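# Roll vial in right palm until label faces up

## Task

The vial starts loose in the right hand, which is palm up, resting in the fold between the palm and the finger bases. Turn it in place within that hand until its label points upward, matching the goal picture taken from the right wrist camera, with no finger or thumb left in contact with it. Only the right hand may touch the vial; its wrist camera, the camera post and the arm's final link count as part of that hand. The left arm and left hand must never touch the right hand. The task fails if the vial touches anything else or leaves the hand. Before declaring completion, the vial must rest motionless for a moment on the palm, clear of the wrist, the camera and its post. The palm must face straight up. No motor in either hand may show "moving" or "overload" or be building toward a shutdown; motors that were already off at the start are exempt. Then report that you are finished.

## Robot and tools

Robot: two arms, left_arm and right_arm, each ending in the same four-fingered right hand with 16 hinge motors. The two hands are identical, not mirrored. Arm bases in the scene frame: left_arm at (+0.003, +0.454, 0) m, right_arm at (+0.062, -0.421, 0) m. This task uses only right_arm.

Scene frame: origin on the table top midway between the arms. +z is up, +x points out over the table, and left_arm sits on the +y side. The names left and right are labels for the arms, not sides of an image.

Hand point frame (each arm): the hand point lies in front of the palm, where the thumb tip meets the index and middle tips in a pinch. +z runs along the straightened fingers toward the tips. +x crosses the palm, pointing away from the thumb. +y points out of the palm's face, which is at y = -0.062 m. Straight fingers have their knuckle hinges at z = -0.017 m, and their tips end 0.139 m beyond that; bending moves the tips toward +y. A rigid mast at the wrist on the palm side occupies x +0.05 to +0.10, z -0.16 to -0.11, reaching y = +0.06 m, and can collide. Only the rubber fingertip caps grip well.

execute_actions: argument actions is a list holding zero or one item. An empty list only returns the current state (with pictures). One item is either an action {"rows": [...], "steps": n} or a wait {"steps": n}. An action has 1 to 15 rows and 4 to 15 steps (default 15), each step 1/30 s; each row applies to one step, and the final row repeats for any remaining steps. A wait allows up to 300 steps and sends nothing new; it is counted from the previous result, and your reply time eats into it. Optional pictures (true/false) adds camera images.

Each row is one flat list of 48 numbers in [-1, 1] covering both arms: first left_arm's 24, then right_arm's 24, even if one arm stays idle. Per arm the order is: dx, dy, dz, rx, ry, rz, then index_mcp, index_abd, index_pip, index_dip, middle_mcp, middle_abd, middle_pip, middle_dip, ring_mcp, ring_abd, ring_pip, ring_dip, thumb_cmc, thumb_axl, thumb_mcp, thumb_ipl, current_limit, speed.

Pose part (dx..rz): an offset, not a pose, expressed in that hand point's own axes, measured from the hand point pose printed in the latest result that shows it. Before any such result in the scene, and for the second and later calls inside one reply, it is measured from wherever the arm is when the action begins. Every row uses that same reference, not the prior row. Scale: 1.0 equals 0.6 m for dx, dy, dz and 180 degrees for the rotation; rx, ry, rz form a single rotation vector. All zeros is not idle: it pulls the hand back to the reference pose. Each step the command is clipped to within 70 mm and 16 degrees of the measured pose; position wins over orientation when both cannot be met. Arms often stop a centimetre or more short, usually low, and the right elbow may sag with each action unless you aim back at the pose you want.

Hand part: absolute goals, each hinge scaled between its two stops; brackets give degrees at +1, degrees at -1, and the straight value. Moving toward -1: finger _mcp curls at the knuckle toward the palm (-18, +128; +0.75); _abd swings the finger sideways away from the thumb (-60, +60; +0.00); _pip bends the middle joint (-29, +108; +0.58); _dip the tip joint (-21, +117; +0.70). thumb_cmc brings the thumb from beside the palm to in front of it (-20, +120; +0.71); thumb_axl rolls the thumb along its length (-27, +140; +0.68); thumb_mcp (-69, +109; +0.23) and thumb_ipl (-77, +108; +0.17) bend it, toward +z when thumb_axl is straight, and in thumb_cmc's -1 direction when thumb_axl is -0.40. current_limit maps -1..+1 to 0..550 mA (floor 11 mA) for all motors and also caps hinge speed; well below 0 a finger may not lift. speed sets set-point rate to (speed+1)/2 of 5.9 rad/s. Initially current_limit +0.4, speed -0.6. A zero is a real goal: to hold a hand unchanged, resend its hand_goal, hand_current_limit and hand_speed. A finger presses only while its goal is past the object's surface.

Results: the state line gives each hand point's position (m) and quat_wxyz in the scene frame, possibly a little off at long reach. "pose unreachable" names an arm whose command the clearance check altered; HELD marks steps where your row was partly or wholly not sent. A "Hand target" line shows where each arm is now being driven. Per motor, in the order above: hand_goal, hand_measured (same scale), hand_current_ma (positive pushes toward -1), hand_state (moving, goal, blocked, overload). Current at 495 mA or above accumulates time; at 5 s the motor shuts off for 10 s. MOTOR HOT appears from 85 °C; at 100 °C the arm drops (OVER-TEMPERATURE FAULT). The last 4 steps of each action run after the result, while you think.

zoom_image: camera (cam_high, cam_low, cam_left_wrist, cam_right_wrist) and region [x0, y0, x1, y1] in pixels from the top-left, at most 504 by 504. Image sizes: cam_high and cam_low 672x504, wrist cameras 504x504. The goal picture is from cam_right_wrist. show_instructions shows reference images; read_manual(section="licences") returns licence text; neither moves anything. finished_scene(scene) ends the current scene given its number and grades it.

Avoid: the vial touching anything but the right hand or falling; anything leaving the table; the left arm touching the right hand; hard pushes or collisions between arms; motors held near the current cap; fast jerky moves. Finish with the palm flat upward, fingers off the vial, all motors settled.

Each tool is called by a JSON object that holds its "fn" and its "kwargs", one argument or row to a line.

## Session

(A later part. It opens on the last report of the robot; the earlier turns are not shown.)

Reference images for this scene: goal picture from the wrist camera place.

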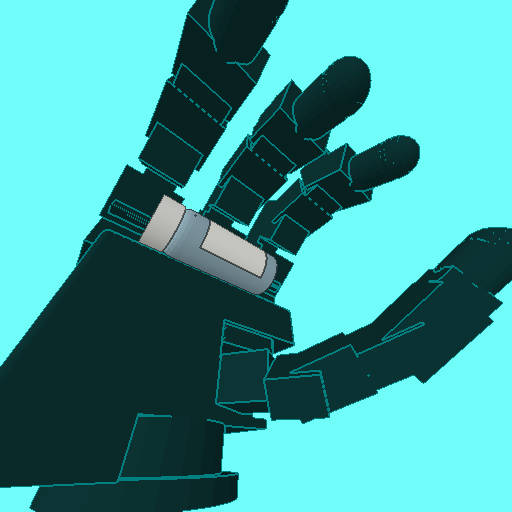

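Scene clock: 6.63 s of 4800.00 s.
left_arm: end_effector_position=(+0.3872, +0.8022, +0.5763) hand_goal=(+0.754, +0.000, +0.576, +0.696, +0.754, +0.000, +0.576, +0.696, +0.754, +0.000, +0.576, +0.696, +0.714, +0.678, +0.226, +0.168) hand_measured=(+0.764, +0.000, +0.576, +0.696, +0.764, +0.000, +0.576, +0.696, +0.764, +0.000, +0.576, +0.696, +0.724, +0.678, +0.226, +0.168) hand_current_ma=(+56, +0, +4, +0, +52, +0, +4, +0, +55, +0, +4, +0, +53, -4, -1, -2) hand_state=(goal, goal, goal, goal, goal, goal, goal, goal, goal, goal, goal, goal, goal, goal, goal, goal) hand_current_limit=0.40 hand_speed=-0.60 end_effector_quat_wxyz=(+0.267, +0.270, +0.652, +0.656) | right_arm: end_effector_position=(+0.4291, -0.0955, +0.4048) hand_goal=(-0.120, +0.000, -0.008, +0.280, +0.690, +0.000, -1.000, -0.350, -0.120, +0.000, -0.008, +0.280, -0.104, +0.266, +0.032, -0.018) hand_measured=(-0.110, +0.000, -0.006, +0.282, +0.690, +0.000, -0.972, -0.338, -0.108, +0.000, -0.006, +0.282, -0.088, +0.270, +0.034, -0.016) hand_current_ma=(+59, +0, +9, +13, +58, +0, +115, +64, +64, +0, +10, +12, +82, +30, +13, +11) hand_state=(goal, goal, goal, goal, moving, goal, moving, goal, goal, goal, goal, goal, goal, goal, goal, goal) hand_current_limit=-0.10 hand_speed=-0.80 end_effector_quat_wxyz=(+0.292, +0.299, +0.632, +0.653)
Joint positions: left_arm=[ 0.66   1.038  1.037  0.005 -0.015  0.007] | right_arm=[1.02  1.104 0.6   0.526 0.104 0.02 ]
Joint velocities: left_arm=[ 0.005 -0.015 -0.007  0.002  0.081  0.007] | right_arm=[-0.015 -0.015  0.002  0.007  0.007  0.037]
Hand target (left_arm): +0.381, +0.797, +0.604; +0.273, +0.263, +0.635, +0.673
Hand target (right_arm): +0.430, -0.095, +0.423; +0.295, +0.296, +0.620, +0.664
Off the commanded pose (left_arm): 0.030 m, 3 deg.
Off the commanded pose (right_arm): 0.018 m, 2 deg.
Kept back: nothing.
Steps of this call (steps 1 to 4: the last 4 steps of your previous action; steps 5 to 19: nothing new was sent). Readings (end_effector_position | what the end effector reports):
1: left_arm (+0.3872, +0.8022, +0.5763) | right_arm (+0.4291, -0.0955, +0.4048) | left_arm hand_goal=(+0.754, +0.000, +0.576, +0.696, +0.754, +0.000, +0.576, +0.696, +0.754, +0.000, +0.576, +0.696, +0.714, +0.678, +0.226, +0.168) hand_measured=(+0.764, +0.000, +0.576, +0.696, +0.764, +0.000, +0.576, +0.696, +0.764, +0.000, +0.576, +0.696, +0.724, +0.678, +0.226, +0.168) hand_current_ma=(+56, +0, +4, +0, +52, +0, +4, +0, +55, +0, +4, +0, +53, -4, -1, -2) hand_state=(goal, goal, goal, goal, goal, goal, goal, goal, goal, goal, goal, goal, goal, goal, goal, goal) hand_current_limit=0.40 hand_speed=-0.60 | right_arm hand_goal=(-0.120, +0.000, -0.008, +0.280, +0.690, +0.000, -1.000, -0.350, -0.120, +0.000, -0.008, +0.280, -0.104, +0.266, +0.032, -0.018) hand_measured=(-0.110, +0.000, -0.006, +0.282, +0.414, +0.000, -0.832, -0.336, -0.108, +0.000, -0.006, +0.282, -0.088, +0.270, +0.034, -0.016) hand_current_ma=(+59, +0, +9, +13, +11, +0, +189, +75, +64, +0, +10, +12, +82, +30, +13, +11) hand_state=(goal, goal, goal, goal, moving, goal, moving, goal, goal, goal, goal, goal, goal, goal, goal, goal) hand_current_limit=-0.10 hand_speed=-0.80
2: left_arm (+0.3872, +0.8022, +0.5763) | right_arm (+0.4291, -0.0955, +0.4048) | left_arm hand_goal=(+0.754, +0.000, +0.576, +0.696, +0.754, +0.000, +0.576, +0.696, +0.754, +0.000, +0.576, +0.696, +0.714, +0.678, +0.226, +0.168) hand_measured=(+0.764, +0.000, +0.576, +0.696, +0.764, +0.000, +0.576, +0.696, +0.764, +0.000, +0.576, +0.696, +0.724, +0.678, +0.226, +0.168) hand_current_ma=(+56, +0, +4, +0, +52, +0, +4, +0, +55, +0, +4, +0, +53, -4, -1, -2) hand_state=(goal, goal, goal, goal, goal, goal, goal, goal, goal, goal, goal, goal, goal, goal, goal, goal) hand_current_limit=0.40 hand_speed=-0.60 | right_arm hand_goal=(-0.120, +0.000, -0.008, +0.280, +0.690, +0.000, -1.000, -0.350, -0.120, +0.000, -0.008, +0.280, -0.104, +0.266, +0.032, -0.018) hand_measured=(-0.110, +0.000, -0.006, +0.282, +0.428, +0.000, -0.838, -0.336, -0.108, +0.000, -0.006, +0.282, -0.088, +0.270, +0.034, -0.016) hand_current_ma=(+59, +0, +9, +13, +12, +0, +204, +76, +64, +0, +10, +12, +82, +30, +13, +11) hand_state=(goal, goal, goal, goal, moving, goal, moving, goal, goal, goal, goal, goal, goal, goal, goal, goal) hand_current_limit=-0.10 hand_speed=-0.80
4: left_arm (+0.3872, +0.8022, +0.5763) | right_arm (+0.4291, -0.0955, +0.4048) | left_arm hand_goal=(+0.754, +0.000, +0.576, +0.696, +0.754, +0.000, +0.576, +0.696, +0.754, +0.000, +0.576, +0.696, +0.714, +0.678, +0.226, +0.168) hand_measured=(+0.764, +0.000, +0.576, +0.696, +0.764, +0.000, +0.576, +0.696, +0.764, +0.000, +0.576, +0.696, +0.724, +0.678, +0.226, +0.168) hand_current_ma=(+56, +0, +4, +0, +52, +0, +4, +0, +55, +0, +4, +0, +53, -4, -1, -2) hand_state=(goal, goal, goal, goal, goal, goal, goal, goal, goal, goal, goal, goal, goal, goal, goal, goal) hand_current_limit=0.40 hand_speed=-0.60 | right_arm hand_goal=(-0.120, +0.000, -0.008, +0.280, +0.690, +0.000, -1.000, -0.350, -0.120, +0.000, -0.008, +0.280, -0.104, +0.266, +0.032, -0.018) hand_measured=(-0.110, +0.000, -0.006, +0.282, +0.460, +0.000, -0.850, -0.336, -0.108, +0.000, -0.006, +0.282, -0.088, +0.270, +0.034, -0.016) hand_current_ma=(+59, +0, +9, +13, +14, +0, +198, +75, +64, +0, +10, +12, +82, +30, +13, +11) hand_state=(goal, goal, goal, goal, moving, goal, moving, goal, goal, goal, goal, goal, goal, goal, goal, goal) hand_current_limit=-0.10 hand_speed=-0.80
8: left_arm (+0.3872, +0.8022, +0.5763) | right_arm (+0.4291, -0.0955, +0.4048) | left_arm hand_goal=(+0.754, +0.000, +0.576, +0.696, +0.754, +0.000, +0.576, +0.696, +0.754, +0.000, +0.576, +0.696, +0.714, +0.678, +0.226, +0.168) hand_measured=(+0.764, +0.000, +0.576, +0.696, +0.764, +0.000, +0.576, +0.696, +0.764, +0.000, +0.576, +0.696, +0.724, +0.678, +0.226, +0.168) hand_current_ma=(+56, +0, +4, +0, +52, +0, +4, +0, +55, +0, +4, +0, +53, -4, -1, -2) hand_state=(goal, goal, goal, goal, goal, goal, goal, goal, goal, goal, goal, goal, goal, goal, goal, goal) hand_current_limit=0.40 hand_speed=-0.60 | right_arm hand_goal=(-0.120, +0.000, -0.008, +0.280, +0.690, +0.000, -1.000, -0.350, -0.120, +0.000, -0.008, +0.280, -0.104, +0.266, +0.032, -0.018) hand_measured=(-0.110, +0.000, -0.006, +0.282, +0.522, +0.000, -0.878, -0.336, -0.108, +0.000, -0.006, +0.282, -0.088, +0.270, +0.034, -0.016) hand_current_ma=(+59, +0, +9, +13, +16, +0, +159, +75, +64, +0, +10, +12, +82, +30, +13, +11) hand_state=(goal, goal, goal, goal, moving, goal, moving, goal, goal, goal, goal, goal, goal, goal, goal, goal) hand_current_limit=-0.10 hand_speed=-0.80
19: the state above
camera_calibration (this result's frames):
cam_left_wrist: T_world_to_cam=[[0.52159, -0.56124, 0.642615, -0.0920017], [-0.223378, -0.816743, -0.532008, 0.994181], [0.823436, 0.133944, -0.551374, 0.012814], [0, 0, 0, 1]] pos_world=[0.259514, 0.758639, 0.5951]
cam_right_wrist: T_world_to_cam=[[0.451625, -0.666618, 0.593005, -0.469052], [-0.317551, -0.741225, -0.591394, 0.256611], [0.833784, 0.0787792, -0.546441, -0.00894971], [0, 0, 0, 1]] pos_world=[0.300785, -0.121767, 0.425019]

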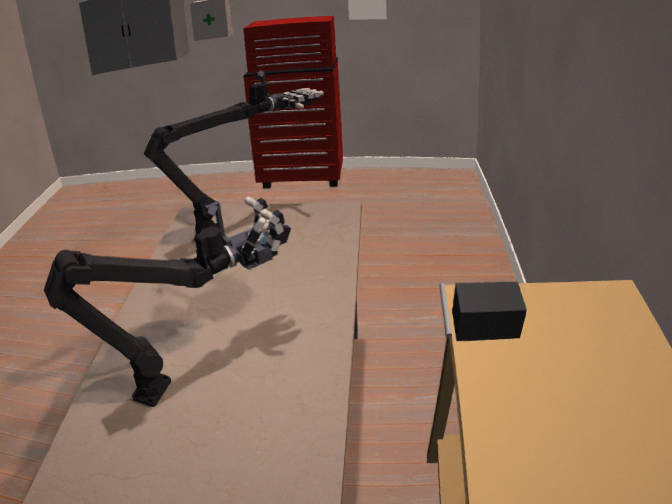

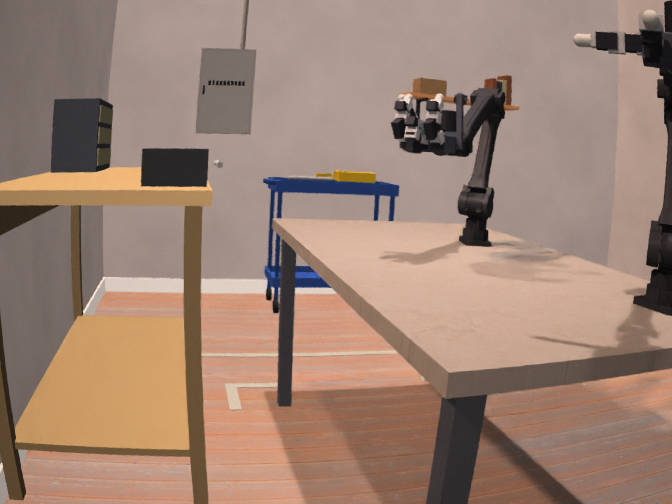

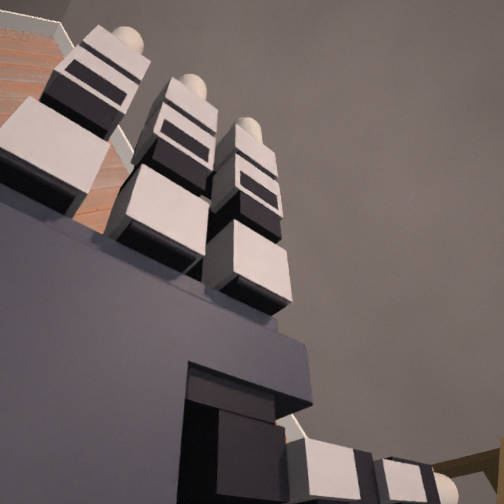

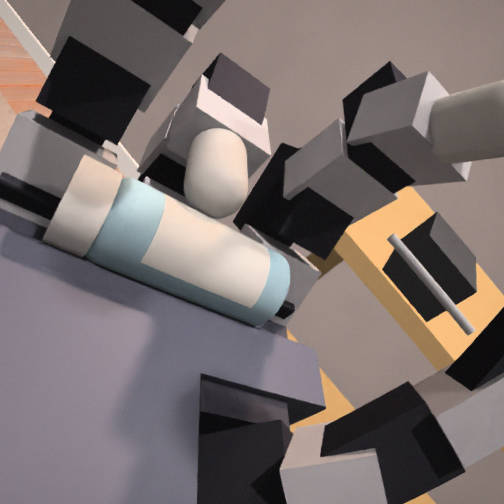

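{"fn": "execute_actions", "kwargs": {
  "actions": [
    {"rows":[[0.0004,0.0478,-0.0121,-0.0166,0,0,0.754,0,0.576,0.696,0.754,0,0.576,0.696,0.754,0,0.576,0.696,0.714,0.678,0.226,0.168,0.4,-0.6,0.001,0.0303,0.0034,-0.0107,0.0003,0.0015,-0.12,0,-0.008,0.28,0.69,0,-0.75,-0.35,-0.12,0,-0.008,0.28,-0.104,0.266,0.032,-0.018,0.6,-0.2],[0.0004,0.0478,-0.0121,-0.0166,0,0,0.754,0,0.576,0.696,0.754,0,0.576,0.696,0.754,0,0.576,0.696,0.714,0.678,0.226,0.168,0.4,-0.6,0.001,0.0303,0.0034,-0.0107,0.0003,0.0015,-0.12,0,-0.008,0.28,0.69,0,-0.75,-0.35,-0.12,0,-0.008,0.28,-0.104,0.266,0.032,-0.018,0.6,-0.2],[0.0004,0.0478,-0.0121,-0.0166,0,0,0.754,0,0.576,0.696,0.754,0,0.576,0.696,0.754,0,0.576,0.696,0.714,0.678,0.226,0.168,0.4,-0.6,0.001,0.0303,0.0034,-0.0107,0.0003,0.0015,-0.12,0,-0.008,0.28,0.36,0,-0.75,-0.35,-0.12,0,-0.008,0.28,-0.104,0.266,0.032,-0.018,0.6,-0.2]],"steps":15}
  ]
}}

{"fn": "execute_actions", "kwargs": {
  "actions": [
    {"rows":[[0.0004,0.0478,-0.0121,-0.0166,0,0,0.754,0,0.576,0.696,0.754,0,0.576,0.696,0.754,0,0.576,0.696,0.714,0.678,0.226,0.168,0.4,-0.6,0.001,0.0303,0.0034,-0.0107,0.0003,0.0015,-0.12,0,-0.008,0.28,0.36,0,-1.0,-0.35,-0.12,0,-0.008,0.28,-0.104,0.266,0.032,-0.018,-0.1,-0.3]],"steps":7}
  ]
}}

{"fn": "execute_actions", "kwargs": {
  "actions": [
    {"rows":[[0.0004,0.0478,-0.0121,-0.0166,0,0,0.754,0,0.576,0.696,0.754,0,0.576,0.696,0.754,0,0.576,0.696,0.714,0.678,0.226,0.168,0.4,-0.6,0.001,0.0303,0.0034,-0.0107,0.0003,0.0015,-0.12,0,-0.008,0.28,0.53,0,-1.0,-0.35,-0.12,0,-0.008,0.28,-0.104,0.266,0.032,-0.018,-0.1,-0.8]],"steps":8}
  ]
}}

{"fn": "execute_actions", "kwargs": {
  "actions": [
    {"steps":11}
  ],
  "pictures": true
}}

{"fn": "zoom_image", "kwargs": {
  "camera": "cam_right_wrist",
  "region": [30, 140, 310, 340]
}}

Scene clock: 8.13 s of 4800.00 s.
left_arm: end_effector_position=(+0.3872, +0.8022, +0.5763) hand_goal=(+0.754, +0.000, +0.576, +0.696, +0.754, +0.000, +0.576, +0.696, +0.754, +0.000, +0.576, +0.696, +0.714, +0.678, +0.226, +0.168) hand_measured=(+0.764, +0.000, +0.576, +0.696, +0.764, +0.000, +0.576, +0.696, +0.764, +0.000, +0.576, +0.696, +0.724, +0.678, +0.226, +0.168) hand_current_ma=(+56, +0, +4, +0, +52, +0, +4, +0, +55, +0, +4, +0, +53, -4, -1, -2) hand_state=(goal, goal, goal, goal, goal, goal, goal, goal, goal, goal, goal, goal, goal, goal, goal, goal) hand_current_limit=0.40 hand_speed=-0.60 end_effector_quat_wxyz=(+0.267, +0.270, +0.652, +0.656) | right_arm: end_effector_position=(+0.4291, -0.0955, +0.4048) hand_goal=(-0.120, +0.000, -0.008, +0.280, +0.360, +0.000, -0.750, -0.350, -0.120, +0.000, -0.008, +0.280, -0.104, +0.266, +0.032, -0.018) hand_measured=(-0.110, +0.000, -0.006, +0.282, +0.476, +0.000, -0.756, -0.348, -0.108, +0.000, -0.006, +0.282, -0.088, +0.270, +0.034, -0.016) hand_current_ma=(+59, +0, +9, +13, +134, +0, -26, +12, +64, +0, +10, +12, +82, +30, +13, +11) hand_state=(goal, goal, goal, goal, moving, goal, goal, goal, goal, goal, goal, goal, goal, goal, goal, goal) hand_current_limit=0.60 hand_speed=-0.20 end_effector_quat_wxyz=(+0.292, +0.299, +0.632, +0.653)
Joint positions: left_arm=[ 0.66   1.038  1.037  0.005 -0.015  0.007] | right_arm=[1.02  1.104 0.6   0.526 0.104 0.02 ]
Joint velocities: left_arm=[-0.015  0.015  0.012 -0.007 -0.022  0.095] | right_arm=[-0.015 -0.005 -0.007 -0.007  0.066  0.081]
Steps of this call (steps 1 to 34: nothing new was sent; steps 35 to 45: the first 11 steps of this action). Readings (end_effector_position | what the end effector reports):
35: left_arm (+0.3872, +0.8022, +0.5763) | right_arm (+0.4291, -0.0955, +0.4048) | left_arm hand_goal=(+0.754, +0.000, +0.576, +0.696, +0.754, +0.000, +0.576, +0.696, +0.754, +0.000, +0.576, +0.696, +0.714, +0.678, +0.226, +0.168) hand_measured=(+0.764, +0.000, +0.576, +0.696, +0.764, +0.000, +0.576, +0.696, +0.764, +0.000, +0.576, +0.696, +0.724, +0.678, +0.226, +0.168) hand_current_ma=(+56, +0, +4, +0, +52, +0, +4, +0, +55, +0, +4, +0, +53, -4, -1, -2) hand_state=(goal, goal, goal, goal, goal, goal, goal, goal, goal, goal, goal, goal, goal, goal, goal, goal) hand_current_limit=0.40 hand_speed=-0.60 | right_arm hand_goal=(-0.120, +0.000, -0.008, +0.280, +0.690, +0.000, -0.750, -0.350, -0.120, +0.000, -0.008, +0.280, -0.104, +0.266, +0.032, -0.018) hand_measured=(-0.110, +0.000, -0.006, +0.282, +0.698, +0.000, -0.974, -0.338, -0.108, +0.000, -0.006, +0.282, -0.088, +0.270, +0.034, -0.016) hand_current_ma=(+59, +0, +9, +13, +40, +0, +130, +64, +64, +0, +10, +12, +82, +30, +13, +11) hand_state=(goal, goal, goal, goal, goal, goal, moving, goal, goal, goal, goal, goal, goal, goal, goal, goal) hand_current_limit=0.60 hand_speed=-0.20
36: left_arm (+0.3872, +0.8022, +0.5763) | right_arm (+0.4291, -0.0955, +0.4048) | left_arm hand_goal=(+0.754, +0.000, +0.576, +0.696, +0.754, +0.000, +0.576, +0.696, +0.754, +0.000, +0.576, +0.696, +0.714, +0.678, +0.226, +0.168) hand_measured=(+0.764, +0.000, +0.576, +0.696, +0.764, +0.000, +0.576, +0.696, +0.764, +0.000, +0.576, +0.696, +0.724, +0.678, +0.226, +0.168) hand_current_ma=(+56, +0, +4, +0, +52, +0, +4, +0, +55, +0, +4, +0, +53, -4, -1, -2) hand_state=(goal, goal, goal, goal, goal, goal, goal, goal, goal, goal, goal, goal, goal, goal, goal, goal) hand_current_limit=0.40 hand_speed=-0.60 | right_arm hand_goal=(-0.120, +0.000, -0.008, +0.280, +0.690, +0.000, -0.750, -0.350, -0.120, +0.000, -0.008, +0.280, -0.104, +0.266, +0.032, -0.018) hand_measured=(-0.110, +0.000, -0.006, +0.282, +0.698, +0.000, -0.972, -0.338, -0.108, +0.000, -0.006, +0.282, -0.088, +0.270, +0.034, -0.016) hand_current_ma=(+59, +0, +9, +13, +40, +0, -103, +56, +64, +0, +10, +12, +82, +30, +13, +11) hand_state=(goal, goal, goal, goal, goal, goal, moving, moving, goal, goal, goal, goal, goal, goal, goal, goal) hand_current_limit=0.60 hand_speed=-0.20
38: left_arm (+0.3872, +0.8022, +0.5763) | right_arm (+0.4291, -0.0955, +0.4048) | left_arm hand_goal=(+0.754, +0.000, +0.576, +0.696, +0.754, +0.000, +0.576, +0.696, +0.754, +0.000, +0.576, +0.696, +0.714, +0.678, +0.226, +0.168) hand_measured=(+0.764, +0.000, +0.576, +0.696, +0.764, +0.000, +0.576, +0.696, +0.764, +0.000, +0.576, +0.696, +0.724, +0.678, +0.226, +0.168) hand_current_ma=(+56, +0, +4, +0, +52, +0, +4, +0, +55, +0, +4, +0, +53, -4, -1, -2) hand_state=(goal, goal, goal, goal, goal, goal, goal, goal, goal, goal, goal, goal, goal, goal, goal, goal) hand_current_limit=0.40 hand_speed=-0.60 | right_arm hand_goal=(-0.120, +0.000, -0.008, +0.280, +0.360, +0.000, -0.750, -0.350, -0.120, +0.000, -0.008, +0.280, -0.104, +0.266, +0.032, -0.018) hand_measured=(-0.110, +0.000, -0.006, +0.282, +0.694, +0.000, -0.904, -0.344, -0.108, +0.000, -0.006, +0.282, -0.088, +0.270, +0.034, -0.016) hand_current_ma=(+59, +0, +9, +13, +257, +0, -61, +11, +64, +0, +10, +12, +82, +30, +13, +11) hand_state=(goal, goal, goal, goal, moving, goal, moving, moving, goal, goal, goal, goal, goal, goal, goal, goal) hand_current_limit=0.60 hand_speed=-0.20
42: left_arm (+0.3872, +0.8022, +0.5763) | right_arm (+0.4291, -0.0955, +0.4048) | left_arm hand_goal=(+0.754, +0.000, +0.576, +0.696, +0.754, +0.000, +0.576, +0.696, +0.754, +0.000, +0.576, +0.696, +0.714, +0.678, +0.226, +0.168) hand_measured=(+0.764, +0.000, +0.576, +0.696, +0.764, +0.000, +0.576, +0.696, +0.764, +0.000, +0.576, +0.696, +0.724, +0.678, +0.226, +0.168) hand_current_ma=(+56, +0, +4, +0, +52, +0, +4, +0, +55, +0, +4, +0, +53, -4, -1, -2) hand_state=(goal, goal, goal, goal, goal, goal, goal, goal, goal, goal, goal, goal, goal, goal, goal, goal) hand_current_limit=0.40 hand_speed=-0.60 | right_arm hand_goal=(-0.120, +0.000, -0.008, +0.280, +0.360, +0.000, -0.750, -0.350, -0.120, +0.000, -0.008, +0.280, -0.104, +0.266, +0.032, -0.018) hand_measured=(-0.110, +0.000, -0.006, +0.282, +0.574, +0.000, -0.764, -0.348, -0.108, +0.000, -0.006, +0.282, -0.088, +0.270, +0.034, -0.016) hand_current_ma=(+59, +0, +9, +13, +166, +0, +2, +12, +64, +0, +10, +12, +82, +30, +13, +11) hand_state=(goal, goal, goal, goal, moving, goal, moving, goal, goal, goal, goal, goal, goal, goal, goal, goal) hand_current_limit=0.60 hand_speed=-0.20
45: the state above

Scene clock: 8.37 s of 4800.00 s.
left_arm: end_effector_position=(+0.3872, +0.8022, +0.5763) hand_goal=(+0.754, +0.000, +0.576, +0.696, +0.754, +0.000, +0.576, +0.696, +0.754, +0.000, +0.576, +0.696, +0.714, +0.678, +0.226, +0.168) hand_measured=(+0.764, +0.000, +0.576, +0.696, +0.764, +0.000, +0.576, +0.696, +0.764, +0.000, +0.576, +0.696, +0.724, +0.678, +0.226, +0.168) hand_current_ma=(+56, +0, +4, +0, +52, +0, +4, +0, +55, +0, +4, +0, +53, -4, -1, -2) hand_state=(goal, goal, goal, goal, goal, goal, goal, goal, goal, goal, goal, goal, goal, goal, goal, goal) hand_current_limit=0.40 hand_speed=-0.60 end_effector_quat_wxyz=(+0.267, +0.270, +0.652, +0.656) | right_arm: end_effector_position=(+0.4291, -0.0955, +0.4048) hand_goal=(-0.120, +0.000, -0.008, +0.280, +0.360, +0.000, -1.000, -0.350, -0.120, +0.000, -0.008, +0.280, -0.104, +0.266, +0.032, -0.018) hand_measured=(-0.110, +0.000, -0.006, +0.282, +0.376, +0.000, -0.786, -0.348, -0.108, +0.000, -0.006, +0.282, -0.088, +0.270, +0.034, -0.016) hand_current_ma=(+59, +0, +9, +13, +87, +0, -21, +11, +64, +0, +10, +12, +82, +30, +13, +11) hand_state=(goal, goal, goal, goal, goal, goal, moving, goal, goal, goal, goal, goal, goal, goal, goal, goal) hand_current_limit=-0.10 hand_speed=-0.30 end_effector_quat_wxyz=(+0.292, +0.299, +0.632, +0.653)
Joint positions: left_arm=[ 0.66   1.038  1.037  0.005 -0.015  0.007] | right_arm=[1.02  1.104 0.6   0.526 0.104 0.02 ]
Joint velocities: left_arm=[-0.005 -0.005 -0.022 -0.017 -0.022 -0.037] | right_arm=[-0.005 -0.015  0.007  0.007  0.007 -0.066]
Off your previous action's commanded pose (left_arm): 0.030 m, 3 deg at its last step (step 4 of this call).
Off your previous action's commanded pose (right_arm): 0.018 m, 2 deg at its last step (step 4 of this call).
Steps of this call (steps 1 to 4: the last 4 steps of your previous action; steps 5 to 7: the first 3 steps of this action, its rows measured from where the robot was after step 4). Readings (end_effector_position | what the end effector reports):
4: left_arm (+0.3872, +0.8022, +0.5763) | right_arm (+0.4291, -0.0955, +0.4048) | left_arm hand_goal=(+0.754, +0.000, +0.576, +0.696, +0.754, +0.000, +0.576, +0.696, +0.754, +0.000, +0.576, +0.696, +0.714, +0.678, +0.226, +0.168) hand_measured=(+0.764, +0.000, +0.576, +0.696, +0.764, +0.000, +0.576, +0.696, +0.764, +0.000, +0.576, +0.696, +0.724, +0.678, +0.226, +0.168) hand_current_ma=(+56, +0, +4, +0, +52, +0, +4, +0, +55, +0, +4, +0, +53, -4, -1, -2) hand_state=(goal, goal, goal, goal, goal, goal, goal, goal, goal, goal, goal, goal, goal, goal, goal, goal) hand_current_limit=0.40 hand_speed=-0.60 | right_arm hand_goal=(-0.120, +0.000, -0.008, +0.280, +0.360, +0.000, -0.750, -0.350, -0.120, +0.000, -0.008, +0.280, -0.104, +0.266, +0.032, -0.018) hand_measured=(-0.110, +0.000, -0.006, +0.282, +0.380, +0.000, -0.756, -0.348, -0.108, +0.000, -0.006, +0.282, -0.088, +0.270, +0.034, -0.016) hand_current_ma=(+59, +0, +9, +13, +73, +0, -26, +12, +64, +0, +10, +12, +82, +30, +13, +11) hand_state=(goal, goal, goal, goal, moving, goal, goal, goal, goal, goal, goal, goal, goal, goal, goal, goal) hand_current_limit=0.60 hand_speed=-0.20
5: left_arm (+0.3872, +0.8022, +0.5763) | right_arm (+0.4291, -0.0955, +0.4048) | left_arm hand_goal=(+0.754, +0.000, +0.576, +0.696, +0.754, +0.000, +0.576, +0.696, +0.754, +0.000, +0.576, +0.696, +0.714, +0.678, +0.226, +0.168) hand_measured=(+0.764, +0.000, +0.576, +0.696, +0.764, +0.000, +0.576, +0.696, +0.764, +0.000, +0.576, +0.696, +0.724, +0.678, +0.226, +0.168) hand_current_ma=(+56, +0, +4, +0, +52, +0, +4, +0, +55, +0, +4, +0, +53, -4, -1, -2) hand_state=(goal, goal, goal, goal, goal, goal, goal, goal, goal, goal, goal, goal, goal, goal, goal, goal) hand_current_limit=0.40 hand_speed=-0.60 | right_arm hand_goal=(-0.120, +0.000, -0.008, +0.280, +0.360, +0.000, -1.000, -0.350, -0.120, +0.000, -0.008, +0.280, -0.104, +0.266, +0.032, -0.018) hand_measured=(-0.110, +0.000, -0.006, +0.282, +0.376, +0.000, -0.756, -0.348, -0.108, +0.000, -0.006, +0.282, -0.088, +0.270, +0.034, -0.016) hand_current_ma=(+59, +0, +9, +13, +84, +0, -26, +12, +64, +0, +10, +12, +82, +30, +13, +11) hand_state=(goal, goal, goal, goal, moving, goal, moving, goal, goal, goal, goal, goal, goal, goal, goal, goal) hand_current_limit=-0.10 hand_speed=-0.30
6: left_arm (+0.3872, +0.8022, +0.5763) | right_arm (+0.4291, -0.0955, +0.4048) | left_arm hand_goal=(+0.754, +0.000, +0.576, +0.696, +0.754, +0.000, +0.576, +0.696, +0.754, +0.000, +0.576, +0.696, +0.714, +0.678, +0.226, +0.168) hand_measured=(+0.764, +0.000, +0.576, +0.696, +0.764, +0.000, +0.576, +0.696, +0.764, +0.000, +0.576, +0.696, +0.724, +0.678, +0.226, +0.168) hand_current_ma=(+56, +0, +4, +0, +52, +0, +4, +0, +55, +0, +4, +0, +53, -4, -1, -2) hand_state=(goal, goal, goal, goal, goal, goal, goal, goal, goal, goal, goal, goal, goal, goal, goal, goal) hand_current_limit=0.40 hand_speed=-0.60 | right_arm hand_goal=(-0.120, +0.000, -0.008, +0.280, +0.360, +0.000, -1.000, -0.350, -0.120, +0.000, -0.008, +0.280, -0.104, +0.266, +0.032, -0.018) hand_measured=(-0.110, +0.000, -0.006, +0.282, +0.376, +0.000, -0.758, -0.348, -0.108, +0.000, -0.006, +0.282, -0.088, +0.270, +0.034, -0.016) hand_current_ma=(+59, +0, +9, +13, +89, +0, +122, +12, +64, +0, +10, +12, +82, +30, +13, +11) hand_state=(goal, goal, goal, goal, goal, goal, moving, goal, goal, goal, goal, goal, goal, goal, goal, goal) hand_current_limit=-0.10 hand_speed=-0.30
7: the state above

Scene clock: 8.63 s of 4800.00 s.
left_arm: end_effector_position=(+0.3872, +0.8022, +0.5763) hand_goal=(+0.754, +0.000, +0.576, +0.696, +0.754, +0.000, +0.576, +0.696, +0.754, +0.000, +0.576, +0.696, +0.714, +0.678, +0.226, +0.168) hand_measured=(+0.764, +0.000, +0.576, +0.696, +0.764, +0.000, +0.576, +0.696, +0.764, +0.000, +0.576, +0.696, +0.724, +0.678, +0.226, +0.168) hand_current_ma=(+56, +0, +4, +0, +52, +0, +4, +0, +55, +0, +4, +0, +53, -4, -1, -2) hand_state=(goal, goal, goal, goal, goal, goal, goal, goal, goal, goal, goal, goal, goal, goal, goal, goal) hand_current_limit=0.40 hand_speed=-0.60 end_effector_quat_wxyz=(+0.267, +0.270, +0.652, +0.656) | right_arm: end_effector_position=(+0.4291, -0.0955, +0.4048) hand_goal=(-0.120, +0.000, -0.008, +0.280, +0.530, +0.000, -1.000, -0.350, -0.120, +0.000, -0.008, +0.280, -0.104, +0.266, +0.032, -0.018) hand_measured=(-0.110, +0.000, -0.006, +0.282, +0.394, +0.000, -0.838, -0.340, -0.108, +0.000, -0.006, +0.282, -0.088, +0.270, +0.034, -0.016) hand_current_ma=(+59, +0, +9, +13, +11, +0, +214, +67, +64, +0, +10, +12, +82, +30, +13, +11) hand_state=(goal, goal, goal, goal, moving, goal, moving, moving, goal, goal, goal, goal, goal, goal, goal, goal) hand_current_limit=-0.10 hand_speed=-0.80 end_effector_quat_wxyz=(+0.292, +0.299, +0.632, +0.653)
Joint positions: left_arm=[ 0.66   1.038  1.037  0.005 -0.015  0.007] | right_arm=[1.02  1.104 0.6   0.526 0.104 0.02 ]
Joint velocities: left_arm=[-0.005  0.005  0.002 -0.007  0.051 -0.037] | right_arm=[-0.015 -0.015  0.017  0.007 -0.022  0.007]
Off your previous action's commanded pose (left_arm): 0.030 m, 3 deg at its last step (step 4 of this call).
Off your previous action's commanded pose (right_arm): 0.018 m, 2 deg at its last step (step 4 of this call).
Steps of this call (steps 1 to 4: the last 4 steps of your previous action; steps 5 to 8: the first 4 steps of this action, its rows measured from where the robot was after step 4). Readings (end_effector_position | what the end effector reports):
4: left_arm (+0.3872, +0.8022, +0.5763) | right_arm (+0.4291, -0.0955, +0.4048) | left_arm hand_goal=(+0.754, +0.000, +0.576, +0.696, +0.754, +0.000, +0.576, +0.696, +0.754, +0.000, +0.576, +0.696, +0.714, +0.678, +0.226, +0.168) hand_measured=(+0.764, +0.000, +0.576, +0.696, +0.764, +0.000, +0.576, +0.696, +0.764, +0.000, +0.576, +0.696, +0.724, +0.678, +0.226, +0.168) hand_current_ma=(+56, +0, +4, +0, +52, +0, +4, +0, +55, +0, +4, +0, +53, -4, -1, -2) hand_state=(goal, goal, goal, goal, goal, goal, goal, goal, goal, goal, goal, goal, goal, goal, goal, goal) hand_current_limit=0.40 hand_speed=-0.60 | right_arm hand_goal=(-0.120, +0.000, -0.008, +0.280, +0.360, +0.000, -1.000, -0.350, -0.120, +0.000, -0.008, +0.280, -0.104, +0.266, +0.032, -0.018) hand_measured=(-0.110, +0.000, -0.006, +0.282, +0.376, +0.000, -0.832, -0.344, -0.108, +0.000, -0.006, +0.282, -0.088, +0.270, +0.034, -0.016) hand_current_ma=(+59, +0, +9, +13, +90, +0, +247, +36, +64, +0, +10, +12, +82, +30, +13, +11) hand_state=(goal, goal, goal, goal, goal, goal, moving, moving, goal, goal, goal, goal, goal, goal, goal, goal) hand_current_limit=-0.10 hand_speed=-0.30
5: left_arm (+0.3872, +0.8022, +0.5763) | right_arm (+0.4291, -0.0955, +0.4048) | left_arm hand_goal=(+0.754, +0.000, +0.576, +0.696, +0.754, +0.000, +0.576, +0.696, +0.754, +0.000, +0.576, +0.696, +0.714, +0.678, +0.226, +0.168) hand_measured=(+0.764, +0.000, +0.576, +0.696, +0.764, +0.000, +0.576, +0.696, +0.764, +0.000, +0.576, +0.696, +0.724, +0.678, +0.226, +0.168) hand_current_ma=(+56, +0, +4, +0, +52, +0, +4, +0, +55, +0, +4, +0, +53, -4, -1, -2) hand_state=(goal, goal, goal, goal, goal, goal, goal, goal, goal, goal, goal, goal, goal, goal, goal, goal) hand_current_limit=0.40 hand_speed=-0.60 | right_arm hand_goal=(-0.120, +0.000, -0.008, +0.280, +0.530, +0.000, -1.000, -0.350, -0.120, +0.000, -0.008, +0.280, -0.104, +0.266, +0.032, -0.018) hand_measured=(-0.110, +0.000, -0.006, +0.282, +0.376, +0.000, -0.832, -0.344, -0.108, +0.000, -0.006, +0.282, -0.088, +0.270, +0.034, -0.016) hand_current_ma=(+59, +0, +9, +13, +90, +0, +248, +35, +64, +0, +10, +12, +82, +30, +13, +11) hand_state=(goal, goal, goal, goal, moving, goal, blocked, goal, goal, goal, goal, goal, goal, goal, goal, goal) hand_current_limit=-0.10 hand_speed=-0.80
6: left_arm (+0.3872, +0.8022, +0.5763) | right_arm (+0.4291, -0.0955, +0.4048) | left_arm hand_goal=(+0.754, +0.000, +0.576, +0.696, +0.754, +0.000, +0.576, +0.696, +0.754, +0.000, +0.576, +0.696, +0.714, +0.678, +0.226, +0.168) hand_measured=(+0.764, +0.000, +0.576, +0.696, +0.764, +0.000, +0.576, +0.696, +0.764, +0.000, +0.576, +0.696, +0.724, +0.678, +0.226, +0.168) hand_current_ma=(+56, +0, +4, +0, +52, +0, +4, +0, +55, +0, +4, +0, +53, -4, -1, -2) hand_state=(goal, goal, goal, goal, goal, goal, goal, goal, goal, goal, goal, goal, goal, goal, goal, goal) hand_current_limit=0.40 hand_speed=-0.60 | right_arm hand_goal=(-0.120, +0.000, -0.008, +0.280, +0.530, +0.000, -1.000, -0.350, -0.120, +0.000, -0.008, +0.280, -0.104, +0.266, +0.032, -0.018) hand_measured=(-0.110, +0.000, -0.006, +0.282, +0.378, +0.000, -0.832, -0.344, -0.108, +0.000, -0.006, +0.282, -0.088, +0.270, +0.034, -0.016) hand_current_ma=(+59, +0, +9, +13, +45, +0, +241, +35, +64, +0, +10, +12, +82, +30, +13, +11) hand_state=(goal, goal, goal, goal, moving, goal, moving, goal, goal, goal, goal, goal, goal, goal, goal, goal) hand_current_limit=-0.10 hand_speed=-0.80
8: the state above

Scene clock: 9.00 s of 4800.00 s.
left_arm: end_effector_position=(+0.3872, +0.8022, +0.5763) hand_goal=(+0.754, +0.000, +0.576, +0.696, +0.754, +0.000, +0.576, +0.696, +0.754, +0.000, +0.576, +0.696, +0.714, +0.678, +0.226, +0.168) hand_measured=(+0.764, +0.000, +0.576, +0.696, +0.764, +0.000, +0.576, +0.696, +0.764, +0.000, +0.576, +0.696, +0.724, +0.678, +0.226, +0.168) hand_current_ma=(+56, +0, +4, +0, +52, +0, +4, +0, +55, +0, +4, +0, +53, -4, -1, -2) hand_state=(goal, goal, goal, goal, goal, goal, goal, goal, goal, goal, goal, goal, goal, goal, goal, goal) hand_current_limit=0.40 hand_speed=-0.60 end_effector_quat_wxyz=(+0.267, +0.270, +0.652, +0.656) | right_arm: end_effector_position=(+0.4291, -0.0955, +0.4048) hand_goal=(-0.120, +0.000, -0.008, +0.280, +0.530, +0.000, -1.000, -0.350, -0.120, +0.000, -0.008, +0.280, -0.104, +0.266, +0.032, -0.018) hand_measured=(-0.110, +0.000, -0.006, +0.282, +0.538, +0.000, -0.902, -0.338, -0.108, +0.000, -0.006, +0.282, -0.088, +0.270, +0.034, -0.016) hand_current_ma=(+59, +0, +9, +13, +49, +0, +243, +77, +64, +0, +10, +12, +82, +30, +13, +11) hand_state=(goal, goal, goal, goal, moving, goal, moving, moving, goal, goal, goal, goal, goal, goal, goal, goal) hand_current_limit=-0.10 hand_speed=-0.80 end_effector_quat_wxyz=(+0.292, +0.299, +0.632, +0.653)
Joint positions: left_arm=[ 0.66   1.038  1.037  0.005 -0.015  0.007] | right_arm=[1.02  1.104 0.6   0.526 0.104 0.02 ]
Joint velocities: left_arm=[ 0.005 -0.015 -0.017 -0.007  0.022 -0.051] | right_arm=[ 0.005  0.005 -0.007 -0.007  0.081  0.022]
Hand target (left_arm): +0.381, +0.797, +0.604; +0.273, +0.263, +0.635, +0.673
Hand target (right_arm): +0.430, -0.095, +0.423; +0.295, +0.296, +0.620, +0.664
Off the commanded pose (left_arm): 0.030 m, 3 deg.
Off the commanded pose (right_arm): 0.018 m, 2 deg.
Kept back: nothing.
Steps of this call (steps 1 to 4: the last 4 steps of your previous action; steps 5 to 11: nothing new was sent). Readings (end_effector_position | what the end effector reports):
1: left_arm (+0.3872, +0.8022, +0.5763) | right_arm (+0.4291, -0.0955, +0.4048) | left_arm hand_goal=(+0.754, +0.000, +0.576, +0.696, +0.754, +0.000, +0.576, +0.696, +0.754, +0.000, +0.576, +0.696, +0.714, +0.678, +0.226, +0.168) hand_measured=(+0.764, +0.000, +0.576, +0.696, +0.764, +0.000, +0.576, +0.696, +0.764, +0.000, +0.576, +0.696, +0.724, +0.678, +0.226, +0.168) hand_current_ma=(+56, +0, +4, +0, +52, +0, +4, +0, +55, +0, +4, +0, +53, -4, -1, -2) hand_state=(goal, goal, goal, goal, goal, goal, goal, goal, goal, goal, goal, goal, goal, goal, goal, goal) hand_current_limit=0.40 hand_speed=-0.60 | right_arm hand_goal=(-0.120, +0.000, -0.008, +0.280, +0.530, +0.000, -1.000, -0.350, -0.120, +0.000, -0.008, +0.280, -0.104, +0.266, +0.032, -0.018) hand_measured=(-0.110, +0.000, -0.006, +0.282, +0.408, +0.000, -0.842, -0.338, -0.108, +0.000, -0.006, +0.282, -0.088, +0.270, +0.034, -0.016) hand_current_ma=(+59, +0, +9, +13, +14, +0, +220, +71, +64, +0, +10, +12, +82, +30, +13, +11) hand_state=(goal, goal, goal, goal, moving, goal, moving, moving, goal, goal, goal, goal, goal, goal, goal, goal) hand_current_limit=-0.10 hand_speed=-0.80
2: left_arm (+0.3872, +0.8022, +0.5763) | right_arm (+0.4291, -0.0955, +0.4048) | left_arm hand_goal=(+0.754, +0.000, +0.576, +0.696, +0.754, +0.000, +0.576, +0.696, +0.754, +0.000, +0.576, +0.696, +0.714, +0.678, +0.226, +0.168) hand_measured=(+0.764, +0.000, +0.576, +0.696, +0.764, +0.000, +0.576, +0.696, +0.764, +0.000, +0.576, +0.696, +0.724, +0.678, +0.226, +0.168) hand_current_ma=(+56, +0, +4, +0, +52, +0, +4, +0, +55, +0, +4, +0, +53, -4, -1, -2) hand_state=(goal, goal, goal, goal, goal, goal, goal, goal, goal, goal, goal, goal, goal, goal, goal, goal) hand_current_limit=0.40 hand_speed=-0.60 | right_arm hand_goal=(-0.120, +0.000, -0.008, +0.280, +0.530, +0.000, -1.000, -0.350, -0.120, +0.000, -0.008, +0.280, -0.104, +0.266, +0.032, -0.018) hand_measured=(-0.110, +0.000, -0.006, +0.282, +0.422, +0.000, -0.844, -0.336, -0.108, +0.000, -0.006, +0.282, -0.088, +0.270, +0.034, -0.016) hand_current_ma=(+59, +0, +9, +13, +16, +0, +224, +72, +64, +0, +10, +12, +82, +30, +13, +11) hand_state=(goal, goal, goal, goal, moving, goal, moving, moving, goal, goal, goal, goal, goal, goal, goal, goal) hand_current_limit=-0.10 hand_speed=-0.80
4: left_arm (+0.3872, +0.8022, +0.5763) | right_arm (+0.4291, -0.0955, +0.4048) | left_arm hand_goal=(+0.754, +0.000, +0.576, +0.696, +0.754, +0.000, +0.576, +0.696, +0.754, +0.000, +0.576, +0.696, +0.714, +0.678, +0.226, +0.168) hand_measured=(+0.764, +0.000, +0.576, +0.696, +0.764, +0.000, +0.576, +0.696, +0.764, +0.000, +0.576, +0.696, +0.724, +0.678, +0.226, +0.168) hand_current_ma=(+56, +0, +4, +0, +52, +0, +4, +0, +55, +0, +4, +0, +53, -4, -1, -2) hand_state=(goal, goal, goal, goal, goal, goal, goal, goal, goal, goal, goal, goal, goal, goal, goal, goal) hand_current_limit=0.40 hand_speed=-0.60 | right_arm hand_goal=(-0.120, +0.000, -0.008, +0.280, +0.530, +0.000, -1.000, -0.350, -0.120, +0.000, -0.008, +0.280, -0.104, +0.266, +0.032, -0.018) hand_measured=(-0.110, +0.000, -0.006, +0.282, +0.454, +0.000, -0.850, -0.336, -0.108, +0.000, -0.006, +0.282, -0.088, +0.270, +0.034, -0.016) hand_current_ma=(+59, +0, +9, +13, +19, +0, +227, +72, +64, +0, +10, +12, +82, +30, +13, +11) hand_state=(goal, goal, goal, goal, moving, goal, moving, goal, goal, goal, goal, goal, goal, goal, goal, goal) hand_current_limit=-0.10 hand_speed=-0.80
8: left_arm (+0.3872, +0.8022, +0.5763) | right_arm (+0.4291, -0.0955, +0.4048) | left_arm hand_goal=(+0.754, +0.000, +0.576, +0.696, +0.754, +0.000, +0.576, +0.696, +0.754, +0.000, +0.576, +0.696, +0.714, +0.678, +0.226, +0.168) hand_measured=(+0.764, +0.000, +0.576, +0.696, +0.764, +0.000, +0.576, +0.696, +0.764, +0.000, +0.576, +0.696, +0.724, +0.678, +0.226, +0.168) hand_current_ma=(+56, +0, +4, +0, +52, +0, +4, +0, +55, +0, +4, +0, +53, -4, -1, -2) hand_state=(goal, goal, goal, goal, goal, goal, goal, goal, goal, goal, goal, goal, goal, goal, goal, goal) hand_current_limit=0.40 hand_speed=-0.60 | right_arm hand_goal=(-0.120, +0.000, -0.008, +0.280, +0.530, +0.000, -1.000, -0.350, -0.120, +0.000, -0.008, +0.280, -0.104, +0.266, +0.032, -0.018) hand_measured=(-0.110, +0.000, -0.006, +0.282, +0.514, +0.000, -0.876, -0.336, -0.108, +0.000, -0.006, +0.282, -0.088, +0.270, +0.034, -0.016) hand_current_ma=(+59, +0, +9, +13, +14, +0, +124, +71, +64, +0, +10, +12, +82, +30, +13, +11) hand_state=(goal, goal, goal, goal, moving, goal, moving, goal, goal, goal, goal, goal, goal, goal, goal, goal) hand_current_limit=-0.10 hand_speed=-0.80
11: the state above
camera_calibration (this result's frames):
cam_left_wrist: T_world_to_cam=[[0.52159, -0.56124, 0.642615, -0.0920017], [-0.223378, -0.816743, -0.532008, 0.994181], [0.823436, 0.133944, -0.551374, 0.012814], [0, 0, 0, 1]] pos_world=[0.259514, 0.758639, 0.5951]
cam_right_wrist: T_world_to_cam=[[0.451625, -0.666618, 0.593005, -0.469052], [-0.317551, -0.741225, -0.591394, 0.256611], [0.833784, 0.0787792, -0.546441, -0.00894971], [0, 0, 0, 1]] pos_world=[0.300785, -0.121767, 0.425019]

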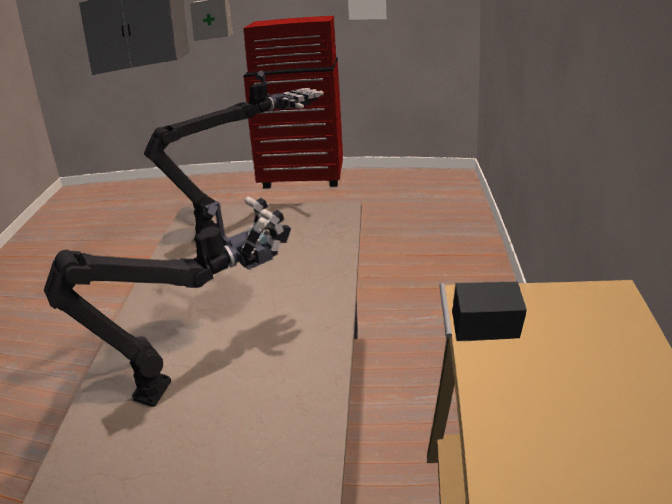

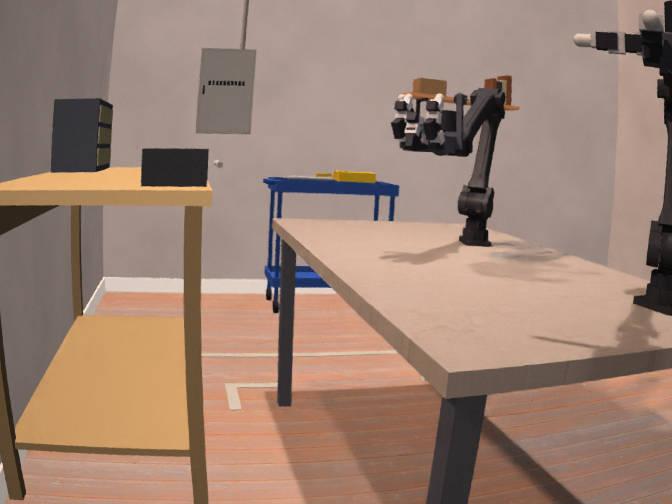

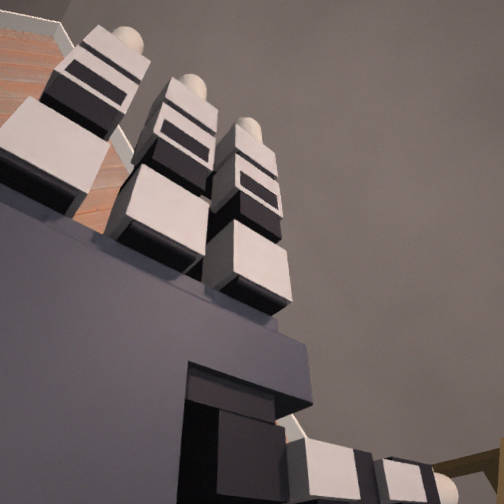

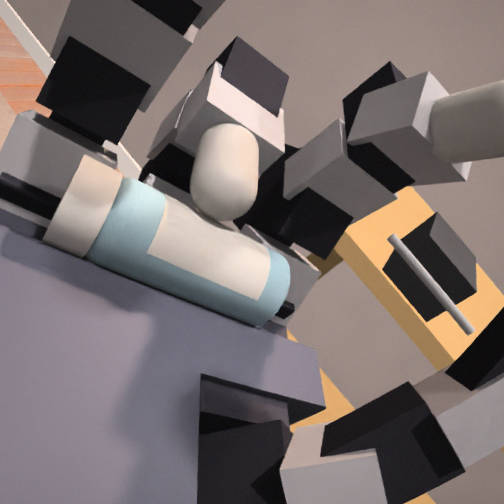

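Region (30, 140, 310, 340) of cam_right_wrist's 504x504 image, scaled by 1.800, with more detail than that image has; it fills the top 360 rows of this view, and the rest is white.

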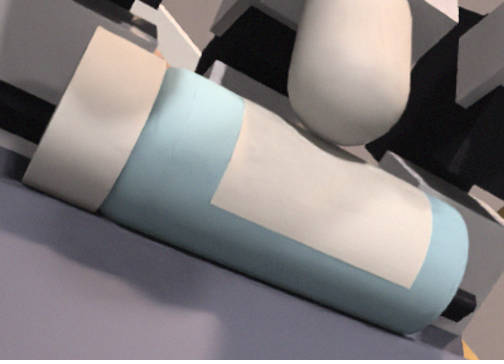

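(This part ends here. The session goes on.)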